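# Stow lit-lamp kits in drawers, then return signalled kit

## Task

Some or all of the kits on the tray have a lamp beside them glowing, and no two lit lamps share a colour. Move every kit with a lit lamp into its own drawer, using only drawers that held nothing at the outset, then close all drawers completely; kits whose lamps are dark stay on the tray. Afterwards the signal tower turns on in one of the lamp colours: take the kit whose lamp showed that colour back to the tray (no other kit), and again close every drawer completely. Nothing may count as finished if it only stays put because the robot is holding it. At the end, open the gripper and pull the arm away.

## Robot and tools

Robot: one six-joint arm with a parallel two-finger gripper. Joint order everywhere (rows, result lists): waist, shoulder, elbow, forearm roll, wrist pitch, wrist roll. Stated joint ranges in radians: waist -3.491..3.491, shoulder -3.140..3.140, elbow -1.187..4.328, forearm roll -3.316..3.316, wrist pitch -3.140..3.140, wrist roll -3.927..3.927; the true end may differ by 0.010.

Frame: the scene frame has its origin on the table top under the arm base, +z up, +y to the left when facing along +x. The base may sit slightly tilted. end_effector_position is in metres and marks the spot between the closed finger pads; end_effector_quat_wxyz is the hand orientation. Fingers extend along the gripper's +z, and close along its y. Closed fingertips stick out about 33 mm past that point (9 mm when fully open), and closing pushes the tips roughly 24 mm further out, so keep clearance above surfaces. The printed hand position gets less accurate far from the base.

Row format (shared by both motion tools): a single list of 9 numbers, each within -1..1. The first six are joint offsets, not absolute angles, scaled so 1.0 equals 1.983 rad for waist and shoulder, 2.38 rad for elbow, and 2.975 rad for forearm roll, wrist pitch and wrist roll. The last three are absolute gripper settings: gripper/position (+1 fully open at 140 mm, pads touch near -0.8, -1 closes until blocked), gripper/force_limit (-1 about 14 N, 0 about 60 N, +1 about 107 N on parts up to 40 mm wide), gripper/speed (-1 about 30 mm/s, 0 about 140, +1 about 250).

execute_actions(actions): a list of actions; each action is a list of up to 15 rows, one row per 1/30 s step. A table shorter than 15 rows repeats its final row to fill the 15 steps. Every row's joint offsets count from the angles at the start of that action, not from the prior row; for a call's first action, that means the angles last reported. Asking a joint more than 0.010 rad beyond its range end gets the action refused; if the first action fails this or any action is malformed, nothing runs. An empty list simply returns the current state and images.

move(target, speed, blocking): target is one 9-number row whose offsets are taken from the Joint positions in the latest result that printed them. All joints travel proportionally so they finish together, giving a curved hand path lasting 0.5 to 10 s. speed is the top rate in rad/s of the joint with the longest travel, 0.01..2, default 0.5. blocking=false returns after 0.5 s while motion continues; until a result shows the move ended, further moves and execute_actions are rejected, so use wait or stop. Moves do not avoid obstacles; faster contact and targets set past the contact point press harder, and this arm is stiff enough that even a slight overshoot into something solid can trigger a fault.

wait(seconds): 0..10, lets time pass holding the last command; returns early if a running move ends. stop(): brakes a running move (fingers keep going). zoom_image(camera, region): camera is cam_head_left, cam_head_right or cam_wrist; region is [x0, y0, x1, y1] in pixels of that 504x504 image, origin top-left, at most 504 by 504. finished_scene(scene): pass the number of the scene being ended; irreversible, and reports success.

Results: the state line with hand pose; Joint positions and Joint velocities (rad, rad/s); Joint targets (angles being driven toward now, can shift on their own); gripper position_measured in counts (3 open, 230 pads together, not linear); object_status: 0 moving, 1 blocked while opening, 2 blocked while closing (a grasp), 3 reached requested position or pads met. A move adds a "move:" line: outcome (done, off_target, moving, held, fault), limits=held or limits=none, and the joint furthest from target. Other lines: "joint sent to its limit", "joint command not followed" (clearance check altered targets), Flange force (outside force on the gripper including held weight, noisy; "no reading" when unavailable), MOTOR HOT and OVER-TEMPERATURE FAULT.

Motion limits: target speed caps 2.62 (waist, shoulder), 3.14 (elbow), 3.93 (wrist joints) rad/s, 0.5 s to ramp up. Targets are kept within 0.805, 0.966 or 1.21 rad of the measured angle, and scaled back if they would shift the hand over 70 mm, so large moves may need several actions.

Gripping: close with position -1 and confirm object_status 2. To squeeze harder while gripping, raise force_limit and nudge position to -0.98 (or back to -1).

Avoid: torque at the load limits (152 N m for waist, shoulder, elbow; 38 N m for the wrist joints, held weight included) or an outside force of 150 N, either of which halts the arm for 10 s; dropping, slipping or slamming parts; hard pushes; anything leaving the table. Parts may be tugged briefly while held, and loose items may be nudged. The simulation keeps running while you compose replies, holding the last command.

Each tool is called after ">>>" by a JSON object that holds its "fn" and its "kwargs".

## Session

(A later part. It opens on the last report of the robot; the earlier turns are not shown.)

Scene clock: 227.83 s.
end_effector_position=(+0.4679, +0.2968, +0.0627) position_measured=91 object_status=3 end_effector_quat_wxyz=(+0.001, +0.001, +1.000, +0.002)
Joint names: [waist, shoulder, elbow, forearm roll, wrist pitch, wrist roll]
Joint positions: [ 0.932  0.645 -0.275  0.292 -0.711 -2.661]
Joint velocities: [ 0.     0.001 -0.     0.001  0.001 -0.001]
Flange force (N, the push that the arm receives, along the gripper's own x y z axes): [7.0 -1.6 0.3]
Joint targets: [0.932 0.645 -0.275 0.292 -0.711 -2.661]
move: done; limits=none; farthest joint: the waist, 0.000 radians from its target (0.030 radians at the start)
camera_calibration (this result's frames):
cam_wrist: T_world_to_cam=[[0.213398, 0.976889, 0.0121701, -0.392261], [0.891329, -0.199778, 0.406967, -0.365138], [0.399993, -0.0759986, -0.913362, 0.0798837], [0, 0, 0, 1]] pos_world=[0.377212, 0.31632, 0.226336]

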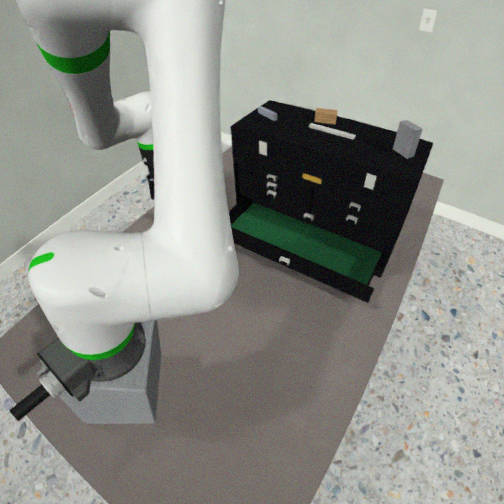

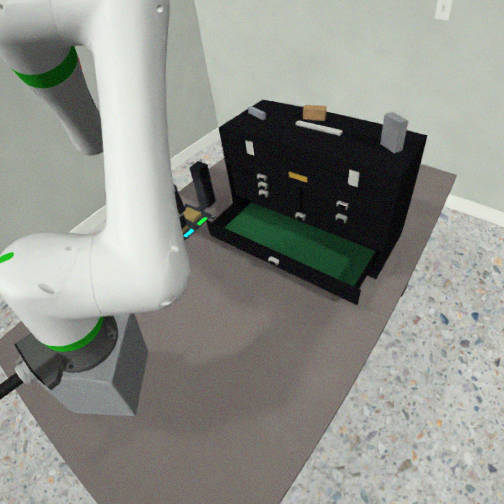

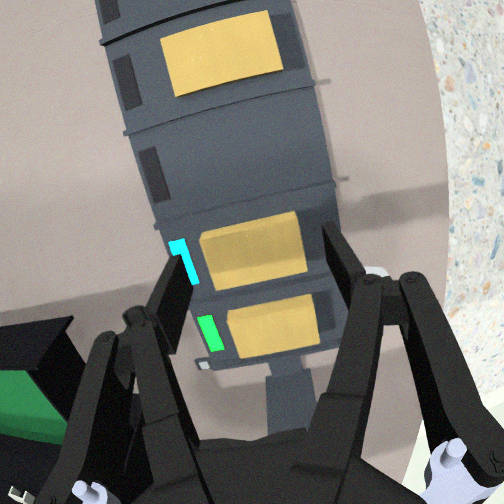

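>>> {"fn": "move", "kwargs": {"target": [-0.004,0.0163,-0.003,0.0043,0.013,-0.0027,0.3,-0.2,0], "speed": 0.06}}

>>> {"fn": "move", "kwargs": {"target": [0,0,0,0,0,0,-1,-0.2,-0.5]}}

>>> {"fn": "move", "kwargs": {"target": [0.019,-0.0768,0.014,-0.0203,-0.061,0.0127,-1,-0.2,-0.5], "speed": 0.25}}

>>> {"fn": "move", "kwargs": {"target": [0,-0.1861,-0.0399,-0.0108,-0.0541,0,-1,-0.2,-0.5]}}

>>> {"fn": "move", "kwargs": {"target": [-0.302,0,0,0,0,0.2262,-1,-0.2,-0.5], "speed": 0.6}}

>>> {"fn": "move", "kwargs": {"target": [-0.0166,0.0807,-0.0139,0.011,0.0655,-0.0077,-1,-0.2,-0.5], "speed": 0.25}}

>>> {"fn": "move", "kwargs": {"target": [-0.0094,0.04,-0.0092,0.0097,0.0333,-0.006,-1,-0.2,-0.5], "speed": 0.1}}

Scene clock: 238.60 s.
end_effector_position=(+0.4667, +0.2958, +0.0438) position_measured=91 object_status=3 end_effector_quat_wxyz=(+0.001, +0.001, +1.000, +0.002)
Joint names: [waist, shoulder, elbow, forearm roll, wrist pitch, wrist roll]
Joint positions: [ 0.924  0.678 -0.282  0.305 -0.672 -2.669]
Joint velocities: [ 0.     0.001 -0.     0.     0.    -0.   ]
Flange force (N, the push that the arm receives, along the gripper's own x y z axes): [6.8 -2.6 -0.7]
Joint targets: [0.924 0.678 -0.282 0.305 -0.672 -2.669]
move: done; limits=none; farthest joint: the waist, 0.000 radians from its target (0.008 radians at the start)
camera_calibration (this result's frames):
cam_wrist: T_world_to_cam=[[0.212006, 0.977193, 0.0121497, -0.390237], [0.892202, -0.19861, 0.405621, -0.357295], [0.398783, -0.0751543, -0.91396, 0.0633921], [0, 0, 0, 1]] pos_world=[0.376233, 0.315138, 0.207606]

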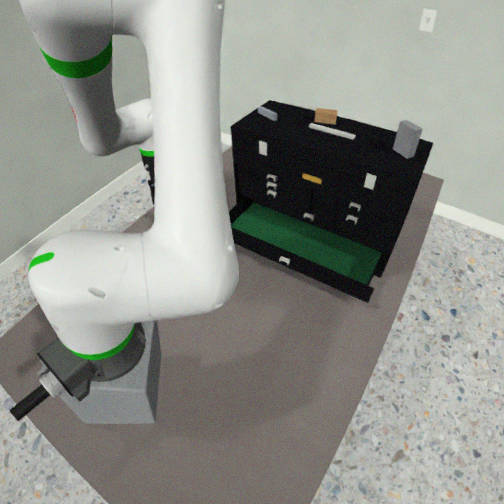

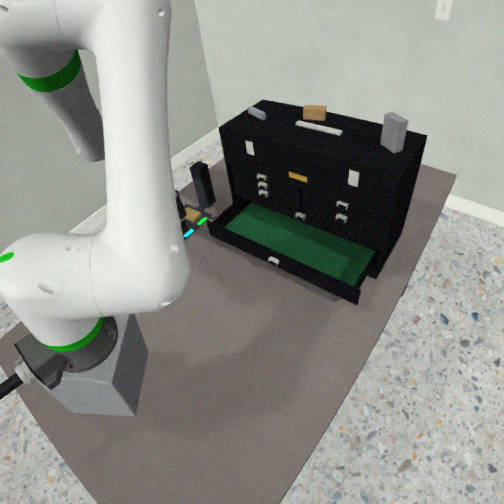

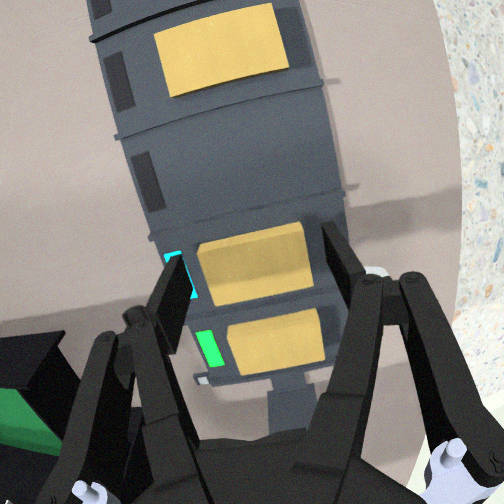

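Scene clock: 239.13 s.
end_effector_position=(+0.4667, +0.2958, +0.0438) position_measured=132 object_status=2 end_effector_quat_wxyz=(+0.001, +0.001, +1.000, +0.002)
Joint names: [waist, shoulder, elbow, forearm roll, wrist pitch, wrist roll]
Joint positions: [ 0.924  0.678 -0.282  0.305 -0.672 -2.669]
Joint velocities: [-0.001 -0.001 -0.    -0.001  0.    -0.002]
Flange force (N, the push that the arm receives, along the gripper's own x y z axes): [16.1 -6.5 -32.7]
Joint targets: [0.924 0.678 -0.282 0.305 -0.672 -2.669]
move: done; limits=none; farthest joint: the waist, 0.000 radians from its target (0.000 radians at the start)
camera_calibration (this result's frames):
cam_wrist: T_world_to_cam=[[0.211971, 0.9772, 0.0121445, -0.390224], [0.892199, -0.198575, 0.405646, -0.357315], [0.398809, -0.0751501, -0.913949, 0.0633731], [0, 0, 0, 1]] pos_world=[0.376238, 0.315136, 0.207602]

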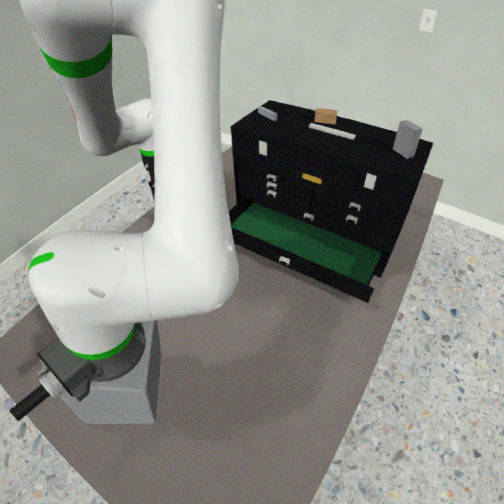

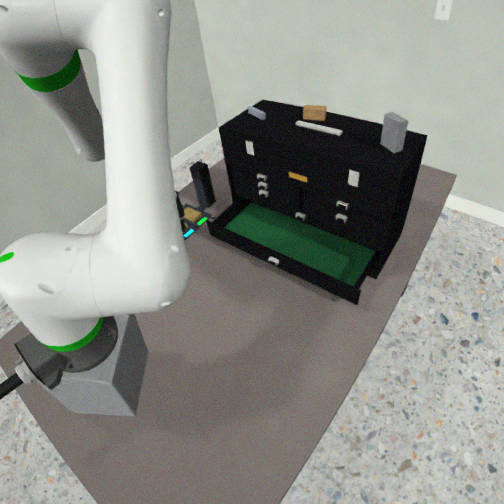

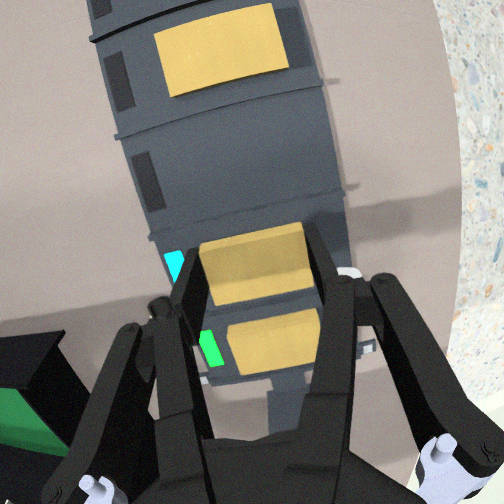

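Scene clock: 240.23 s.
end_effector_position=(+0.4657, +0.2984, +0.1328) position_measured=132 object_status=2 end_effector_quat_wxyz=(+0.000, +0.002, +1.000, +0.004)
Joint names: [waist, shoulder, elbow, forearm roll, wrist pitch, wrist roll]
Joint positions: [ 0.962  0.525 -0.248  0.245 -0.854 -2.631]
Joint velocities: [-0.    -0.001  0.    -0.001 -0.001  0.001]
Flange force (N, the push that the arm receives, along the gripper's own x y z axes): [6.4 -2.0 2.3]
Joint targets: [0.962 0.525 -0.248 0.245 -0.854 -2.631]
move: done; limits=none; farthest joint: the waist, 0.000 radians from its target (0.038 radians at the start)
camera_calibration (this result's frames):
cam_wrist: T_world_to_cam=[[0.215355, 0.976398, 0.0164102, -0.395509], [0.891611, -0.203453, 0.40452, -0.390062], [0.398311, -0.0724841, -0.914382, 0.144753], [0, 0, 0, 1]] pos_world=[0.375302, 0.317307, 0.296638]

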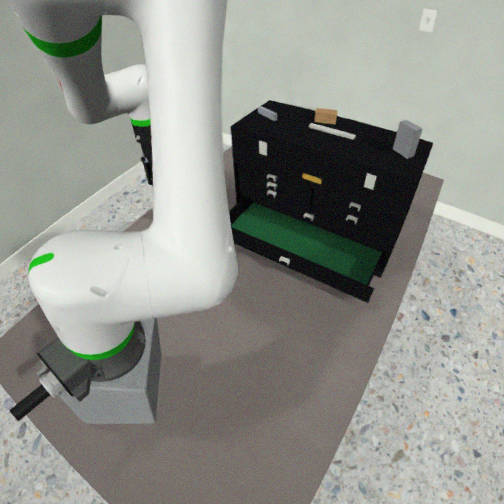

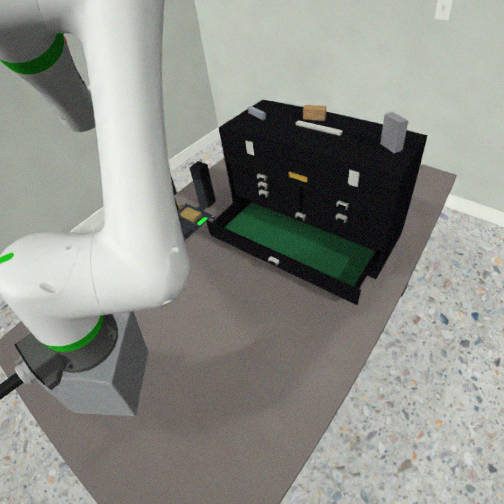

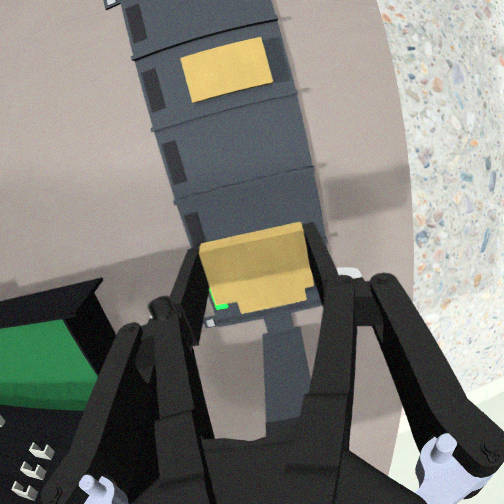

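Scene clock: 241.43 s.
end_effector_position=(+0.4552, +0.2428, +0.2746) position_measured=132 object_status=2 end_effector_quat_wxyz=(+0.031, +0.037, +0.998, +0.047)
Joint names: [waist, shoulder, elbow, forearm roll, wrist pitch, wrist roll]
Joint positions: [ 0.962  0.156 -0.343  0.213 -1.015 -2.631]
Joint velocities: [-0.001 -0.001  0.     0.001 -0.     0.   ]
Flange force (N, the push that the arm receives, along the gripper's own x y z axes): [9.9 -2.8 1.8]
Joint targets: [0.962 0.156 -0.343 0.213 -1.015 -2.631]
move: done; limits=none; farthest joint: the shoulder, 0.001 radians from its target (0.370 radians at the start)
camera_calibration (this result's frames):
cam_wrist: T_world_to_cam=[[0.278118, 0.95358, 0.115479, -0.391575], [0.848272, -0.300232, 0.436229, -0.41492], [0.45065, -0.0233655, -0.892395, 0.232765], [0, 0, 0, 1]] pos_world=[0.355974, 0.254265, 0.433938]

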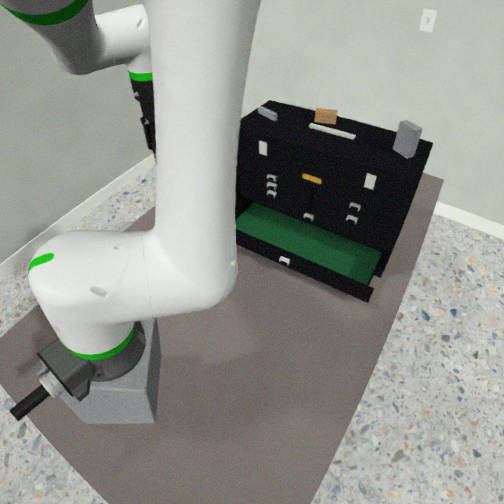

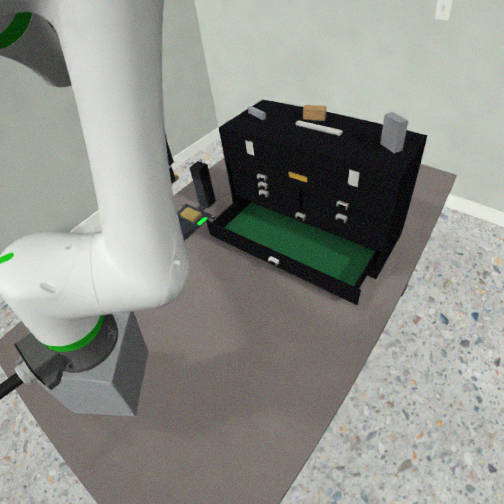

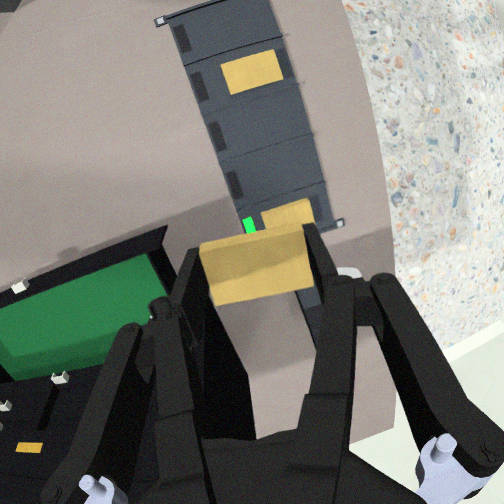

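Scene clock: 243.03 s.
end_effector_position=(+0.5153, -0.0500, +0.2214) position_measured=132 object_status=2 end_effector_quat_wxyz=(-0.001, -0.005, +1.000, +0.001)
Joint names: [waist, shoulder, elbow, forearm roll, wrist pitch, wrist roll]
Joint positions: [ 0.363  0.156 -0.343  0.213 -1.015 -1.958]
Joint velocities: [-0.001  0.     0.    -0.    -0.     0.001]
Flange force (N, the push that the arm receives, along the gripper's own x y z axes): [7.9 1.9 2.2]
Joint targets: [0.363 0.156 -0.343 0.213 -1.015 -1.958]
move: done; limits=none; farthest joint: the waist, 0.000 radians from its target (0.599 radians at the start)
camera_calibration (this result's frames):
cam_wrist: T_world_to_cam=[[0.200255, 0.979692, 0.0100609, -0.0581798], [0.895342, -0.187163, 0.404144, -0.542101], [0.397819, -0.0719238, -0.91464, 0.181138], [0, 0, 0, 1]] pos_world=[0.424957, -0.0314351, 0.385348]

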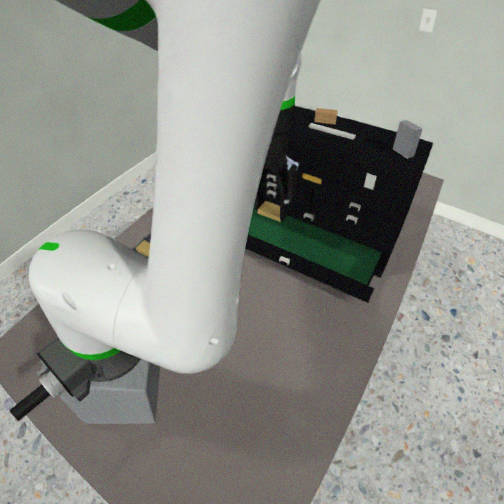

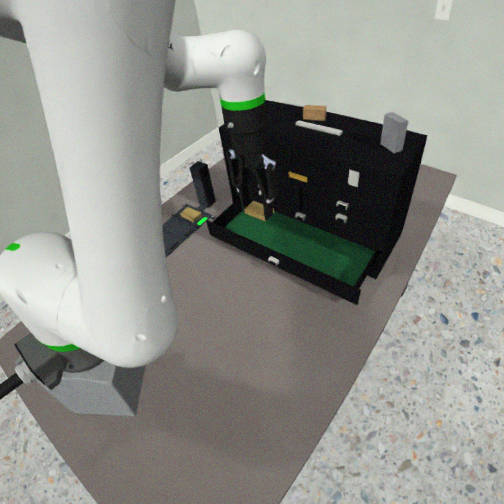

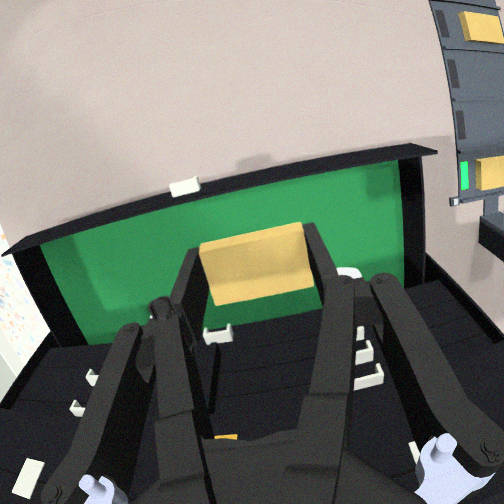

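Scene clock: 244.17 s.
end_effector_position=(+0.5289, -0.0453, +0.1353) position_measured=132 object_status=2 end_effector_quat_wxyz=(-0.000, -0.005, +1.000, +0.001)
Joint names: [waist, shoulder, elbow, forearm roll, wrist pitch, wrist roll]
Joint positions: [ 0.33   0.316 -0.376  0.245 -0.82  -1.981]
Joint velocities: [ 0.001  0.001 -0.     0.     0.001 -0.001]
Flange force (N, the push that the arm receives, along the gripper's own x y z axes): [8.7 3.4 0.9]
Joint targets: [0.330 0.316 -0.376 0.245 -0.820 -1.981]
move: done; limits=none; farthest joint: the waist, 0.000 radians from its target (0.033 radians at the start)
camera_calibration (this result's frames):
cam_wrist: T_world_to_cam=[[0.200904, 0.979562, 0.00984223, -0.0649237], [0.894867, -0.187603, 0.404992, -0.518481], [0.398561, -0.072557, -0.914267, 0.0968365], [0, 0, 0, 1]] pos_world=[0.438419, -0.0266454, 0.299154]

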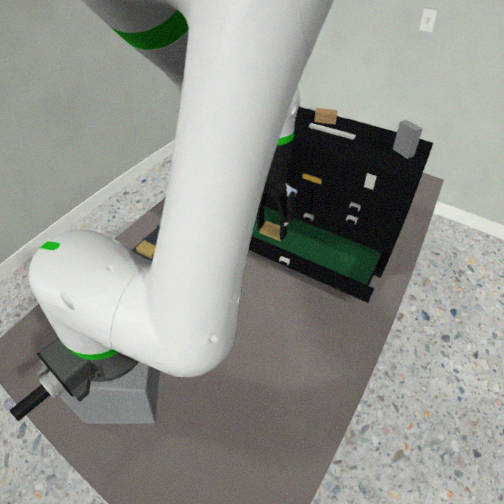

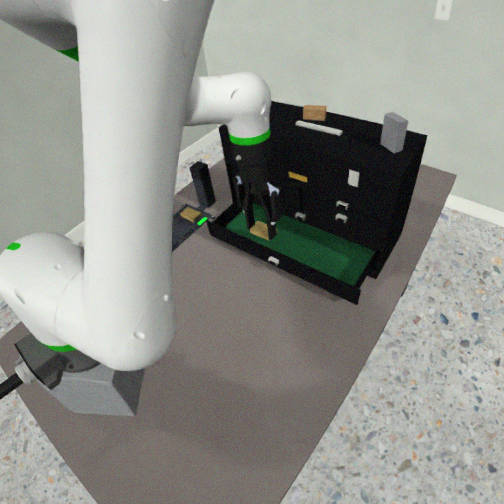

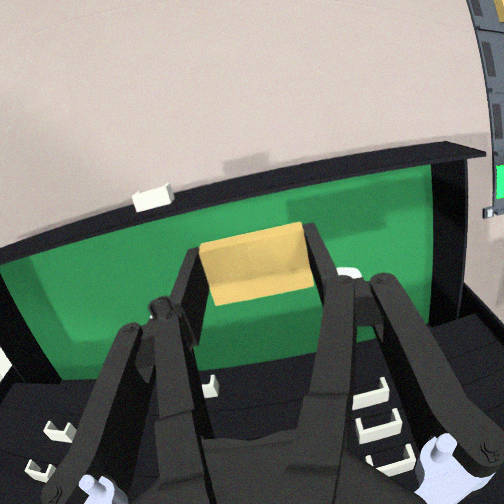

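Scene clock: 245.47 s.
end_effector_position=(+0.5289, -0.0464, +0.0915) position_measured=132 object_status=2 end_effector_quat_wxyz=(-0.001, -0.006, +1.000, -0.001)
Joint names: [waist, shoulder, elbow, forearm roll, wrist pitch, wrist roll]
Joint positions: [ 0.311  0.396 -0.398  0.274 -0.721 -1.999]
Joint velocities: [ 0.     0.001 -0.     0.001  0.001 -0.002]
Flange force (N, the push that the arm receives, along the gripper's own x y z axes): [6.6 2.7 1.7]
Joint targets: [0.311 0.396 -0.398 0.274 -0.721 -1.999]
move: done; limits=none; farthest joint: the waist, 0.000 radians from its target (0.019 radians at the start)
camera_calibration (this result's frames):
cam_wrist: T_world_to_cam=[[0.19833, 0.980112, 0.00676716, -0.0617118], [0.895826, -0.184067, 0.404493, -0.501255], [0.397694, -0.0741607, -0.914516, 0.0570639], [0, 0, 0, 1]] pos_world=[0.438582, -0.0275479, 0.255357]

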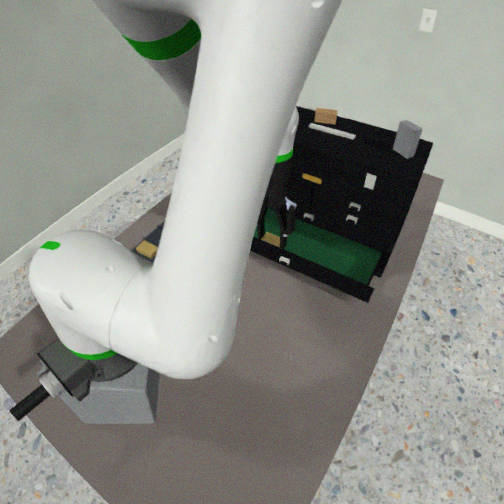

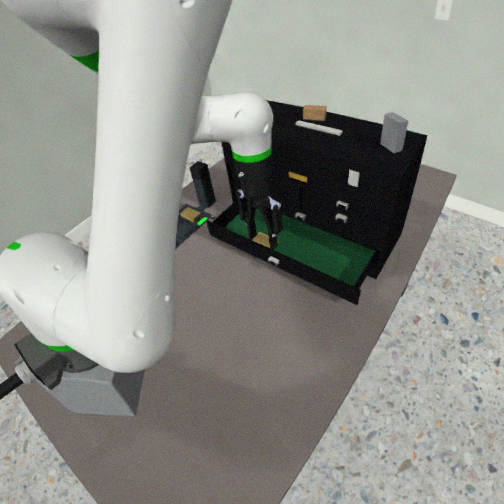

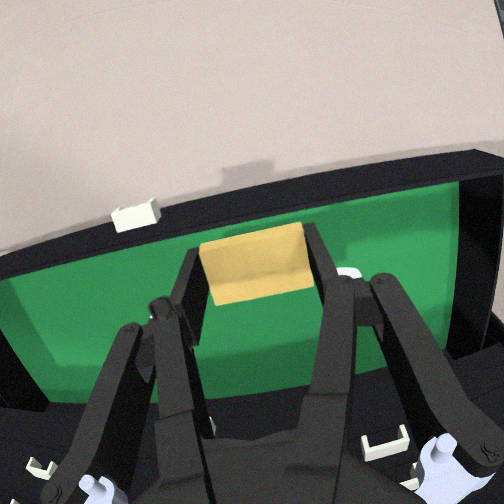

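Down 5.5mm, release, retreat, regrip.

>>> {"fn": "move", "kwargs": {"target": [-0.0012,0.005,-0.0011,0.0012,0.0042,-0.0008,-1,-0.2,-0.5], "speed": 0.02}}

>>> {"fn": "move", "kwargs": {"target": [0,0,0,0,0,0,0.3,-0.2,-0.5]}}

>>> {"fn": "move", "kwargs": {"target": [0.0272,-0.1257,0.0242,-0.0219,-0.103,0.0145,0.3,-0.2,-0.5], "speed": 0.35}}

>>> {"fn": "move", "kwargs": {"target": [0,-0.1513,-0.126,0,0,0,-0.1,-0.4,0]}}

>>> {"fn": "move", "kwargs": {"target": [-0.153,-0.0156,-0.192,-0.0713,0.2834,0.1308,-0.1,-0.4,0], "speed": 0.8}}

>>> {"fn": "move", "kwargs": {"target": [0,0.2118,0.0105,0,0.249,0,-0.1,-0.4,0], "speed": 0.45}}

>>> {"fn": "move", "kwargs": {"target": [0,0,0,0,0,0,-1,-0.4,-0.7]}}

Scene clock: 251.93 s.
end_effector_position=(+0.5287, -0.0465, +0.0860) position_measured=132 object_status=2 end_effector_quat_wxyz=(-0.001, -0.006, +1.000, -0.001)
Joint names: [waist, shoulder, elbow, forearm roll, wrist pitch, wrist roll]
Joint positions: [ 0.309  0.406 -0.401  0.278 -0.708 -2.001]
Joint velocities: [-0.     0.001 -0.001  0.001  0.    -0.   ]
Flange force (N, the push that the arm receives, along the gripper's own x y z axes): [6.7 3.0 -0.4]
Joint targets: [0.309 0.406 -0.401 0.278 -0.708 -2.001]
move: done; limits=none; farthest joint: the waist, 0.000 radians from its target (0.003 radians at the start)
camera_calibration (this result's frames):
cam_wrist: T_world_to_cam=[[0.198116, 0.980154, 0.00688347, -0.06147], [0.895897, -0.183925, 0.404402, -0.498905], [0.397642, -0.0739516, -0.914556, 0.0522171], [0, 0, 0, 1]] pos_world=[0.438382, -0.0276496, 0.249937]

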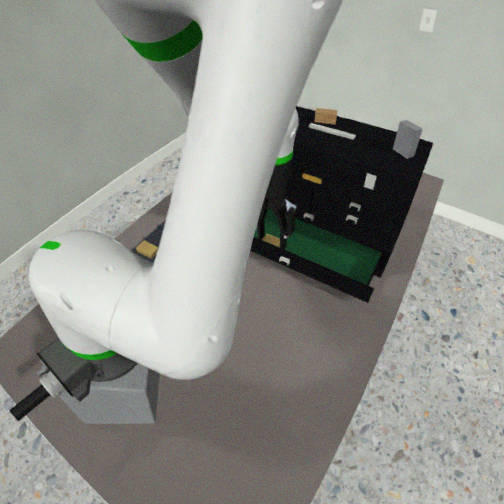

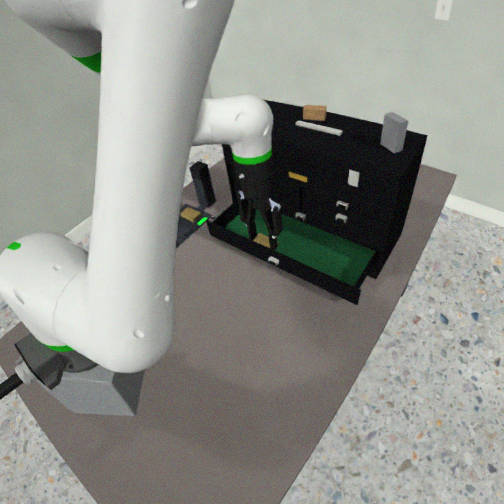

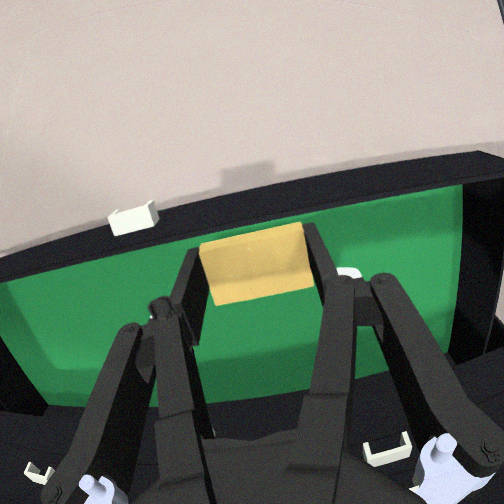

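Scene clock: 252.47 s.
end_effector_position=(+0.5287, -0.0465, +0.0860) position_measured=91 object_status=3 end_effector_quat_wxyz=(-0.001, -0.006, +1.000, -0.001)
Joint names: [waist, shoulder, elbow, forearm roll, wrist pitch, wrist roll]
Joint positions: [ 0.309  0.406 -0.401  0.278 -0.708 -2.001]
Joint velocities: [-0.002  0.     0.    -0.    -0.    -0.002]
Flange force (N, the push that the arm receives, along the gripper's own x y z axes): [7.7 3.6 -0.7]
Joint targets: [0.309 0.406 -0.401 0.278 -0.708 -2.001]
move: done; limits=none; farthest joint: the waist, 0.000 radians from its target (0.000 radians at the start)
camera_calibration (this result's frames):
cam_wrist: T_world_to_cam=[[0.198106, 0.980157, 0.00687564, -0.0614615], [0.895899, -0.183913, 0.404402, -0.498904], [0.397642, -0.0739546, -0.914555, 0.0522117], [0, 0, 0, 1]] pos_world=[0.438382, -0.0276516, 0.249931]

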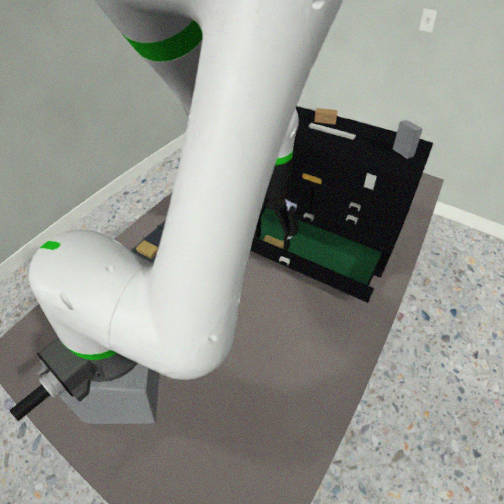

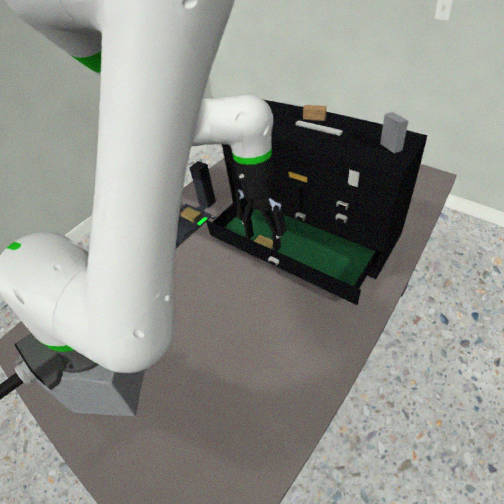

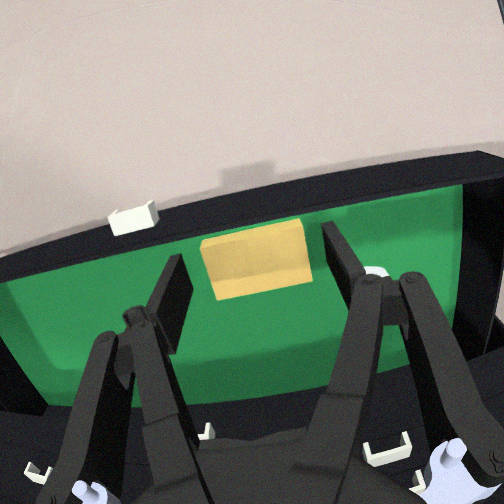

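Scene clock: 253.77 s.
end_effector_position=(+0.5153, -0.0500, +0.2215) position_measured=91 object_status=3 end_effector_quat_wxyz=(-0.000, -0.005, +1.000, +0.001)
Joint names: [waist, shoulder, elbow, forearm roll, wrist pitch, wrist roll]
Joint positions: [ 0.363  0.156 -0.343  0.213 -1.015 -1.958]
Joint velocities: [ 0.    -0.002  0.    -0.    -0.     0.   ]
Flange force (N, the push that the arm receives, along the gripper's own x y z axes): [10.4 2.8 0.6]
Joint targets: [0.363 0.156 -0.343 0.213 -1.015 -1.958]
move: done; limits=none; farthest joint: the waist, 0.000 radians from its target (0.054 radians at the start)
camera_calibration (this result's frames):
cam_wrist: T_world_to_cam=[[0.200247, 0.979694, 0.0100709, -0.0581767], [0.895329, -0.187158, 0.404175, -0.542123], [0.397852, -0.071918, -0.914626, 0.181155], [0, 0, 0, 1]] pos_world=[0.424955, -0.0314389, 0.385387]

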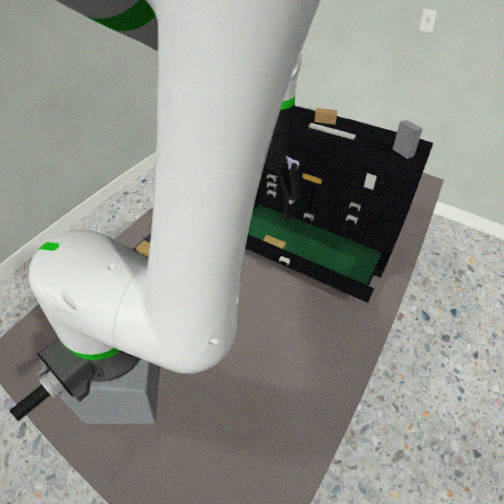

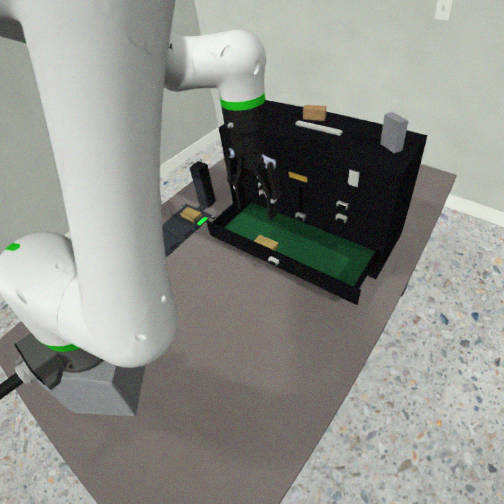

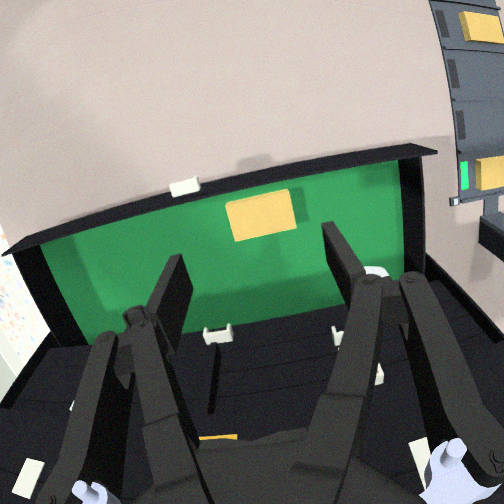

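Scene clock: 254.83 s.
end_effector_position=(+0.3986, -0.0858, +0.2304) position_measured=141 object_status=3 end_effector_quat_wxyz=(-0.000, -0.005, +1.000, +0.001)
Joint names: [waist, shoulder, elbow, forearm roll, wrist pitch, wrist roll]
Joint positions: [ 0.363 -0.144 -0.643  0.213 -1.015 -1.958]
Joint velocities: [-0.    -0.001 -0.001  0.     0.     0.001]
Flange force (N, the push that the arm receives, along the gripper's own x y z axes): [8.5 5.2 1.6]
Joint targets: [0.363 -0.144 -0.643 0.213 -1.015 -1.958]
move: done; limits=none; farthest joint: the waist, 0.000 radians from its target (0.000 radians at the start)
camera_calibration (this result's frames):
cam_wrist: T_world_to_cam=[[0.20027, 0.979688, 0.0101815, 0.00015463], [0.895251, -0.187211, 0.404323, -0.447925], [0.398016, -0.0718587, -0.91456, 0.233123], [0, 0, 0, 1]] pos_world=[0.308188, -0.0672562, 0.39431]

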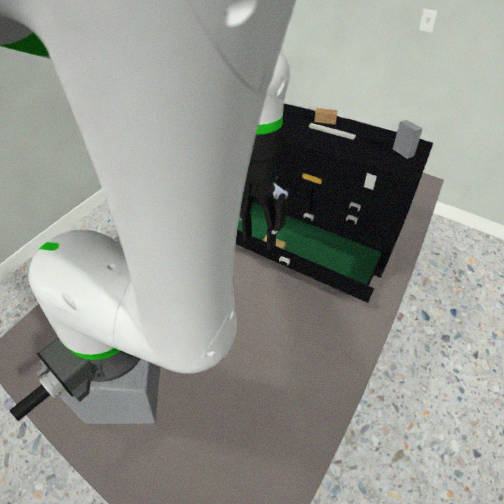

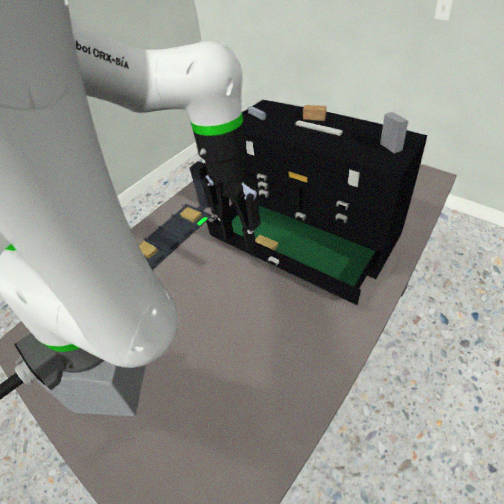

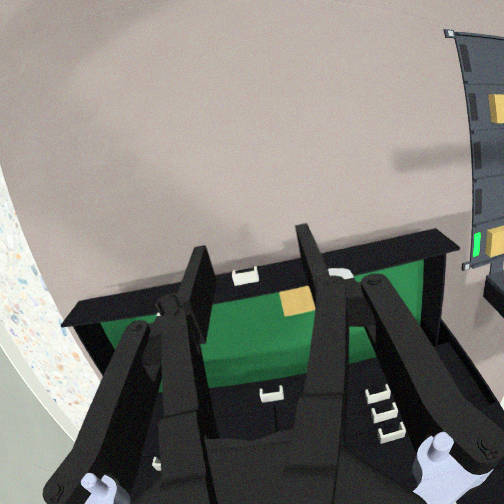

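Scene clock: 256.40 s.
end_effector_position=(+0.3366, -0.1187, +0.0991) position_measured=141 object_status=3 end_effector_quat_wxyz=(+0.177, +0.023, +0.981, +0.073)
Joint names: [waist, shoulder, elbow, forearm roll, wrist pitch, wrist roll]
Joint positions: [ 0.06  -0.175 -1.1    0.    -0.172 -1.569]
Joint velocities: [-0.001  0.    -0.001  0.     0.    -0.001]
Flange force (N, the push that the arm receives, along the gripper's own x y z axes): no reading
Joint targets: [0.060 -0.175 -1.100 0.000 -0.172 -1.569]
move: done; limits=none; farthest joint: the waist, 0.000 radians from its target (0.303 radians at the start)
camera_calibration (this result's frames):
cam_wrist: T_world_to_cam=[[0.213436, 0.949705, 0.22914, 0.016472], [0.690005, -0.312583, 0.652829, -0.315935], [0.69162, 0.0187702, -0.722018, 0.028191], [0, 0, 0, 1]] pos_world=[0.194984, -0.114929, 0.222832]

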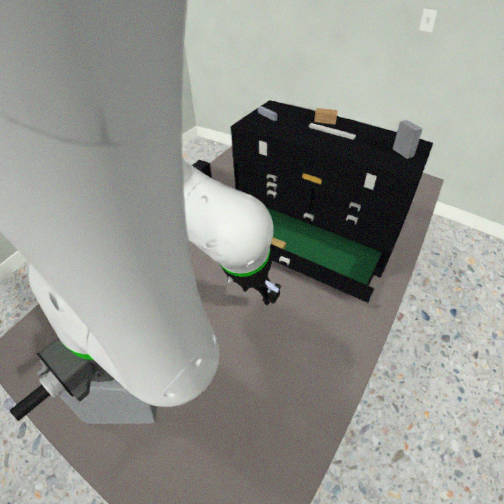

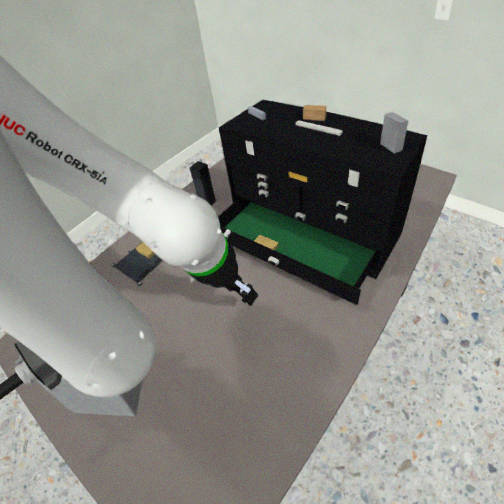

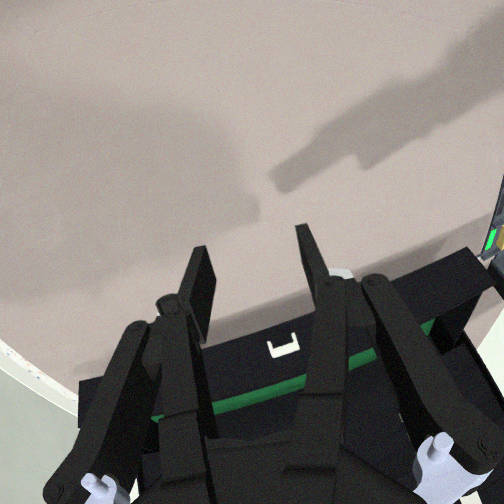

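Scene clock: 258.50 s.
end_effector_position=(+0.4518, -0.1182, +0.0803) position_measured=141 object_status=3 end_effector_quat_wxyz=(+0.343, +0.036, +0.936, +0.068)
Joint names: [waist, shoulder, elbow, forearm roll, wrist pitch, wrist roll]
Joint positions: [ 0.06   0.245 -1.075  0.     0.569 -1.569]
Joint velocities: [0.001 0.001 0.    0.    0.    0.002]
Flange force (N, the push that the arm receives, along the gripper's own x y z axes): [0.5 3.1 -4.4]
Joint targets: [0.060 0.245 -1.075 0.000 0.569 -1.569]
move: done; limits=none; farthest joint: the waist, 0.000 radians from its target (0.000 radians at the start)
camera_calibration (this result's frames):
cam_wrist: T_world_to_cam=[[0.174474, 0.941255, 0.289132, 0.00753316], [0.414197, -0.336551, 0.84568, -0.2767], [0.893308, -0.0277917, -0.448585, -0.183654], [0, 0, 0, 1]] pos_world=[0.277354, -0.105318, 0.149437]

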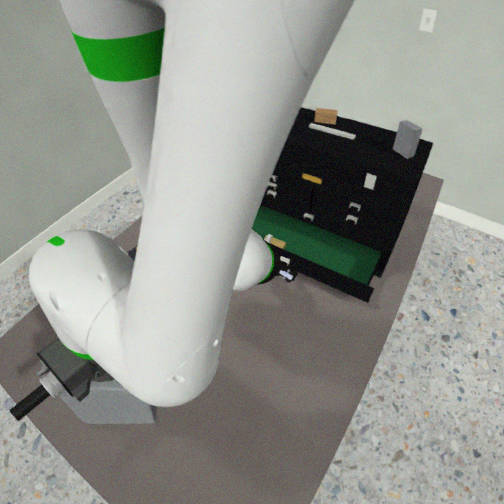

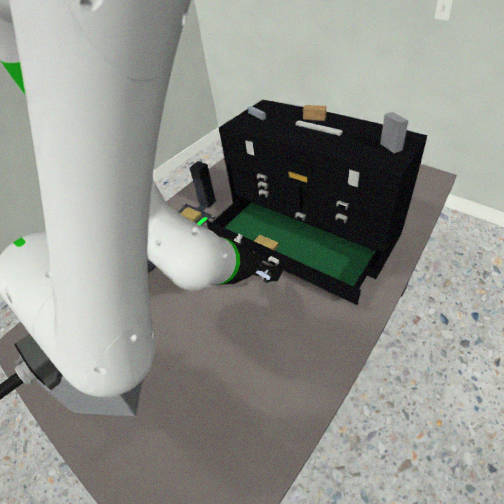

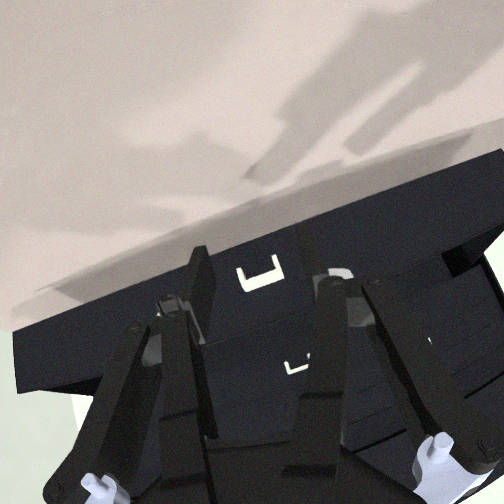

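Scene clock: 259.23 s.
end_effector_position=(+0.4518, -0.1182, +0.0803) position_measured=192 object_status=2 end_effector_quat_wxyz=(+0.343, +0.036, +0.936, +0.068)
Joint names: [waist, shoulder, elbow, forearm roll, wrist pitch, wrist roll]
Joint positions: [ 0.06   0.245 -1.075  0.     0.569 -1.569]
Joint velocities: [-0.    -0.001 -0.    -0.001  0.    -0.   ]
Flange force (N, the push that the arm receives, along the gripper's own x y z axes): [-0.9 11.0 -11.1]
Joint targets: [0.060 0.245 -1.075 0.000 0.569 -1.569]
move: done; limits=none; farthest joint: the waist, 0.000 radians from its target (0.000 radians at the start)
camera_calibration (this result's frames):
cam_wrist: T_world_to_cam=[[0.174467, 0.941254, 0.289141, 0.00753198], [0.414149, -0.336553, 0.845703, -0.276696], [0.893332, -0.0277998, -0.448536, -0.183678], [0, 0, 0, 1]] pos_world=[0.277365, -0.105319, 0.149438]

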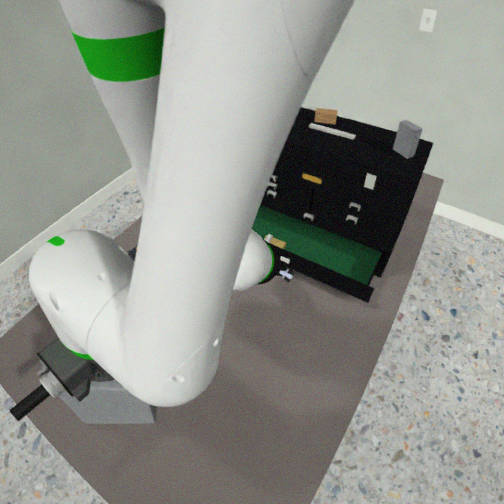

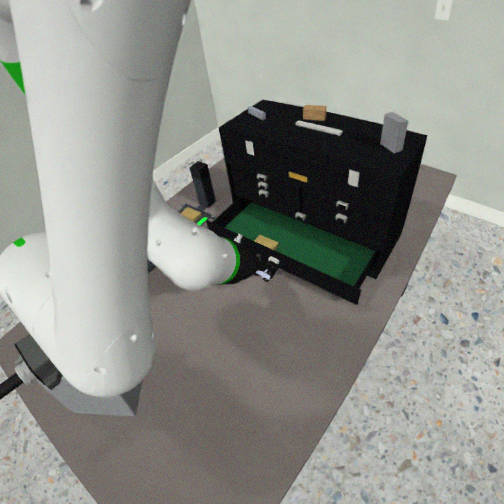

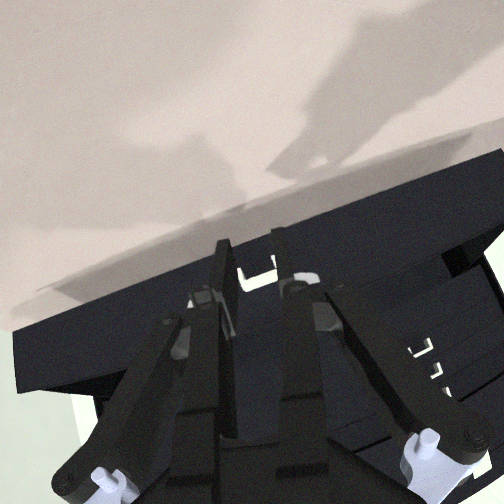

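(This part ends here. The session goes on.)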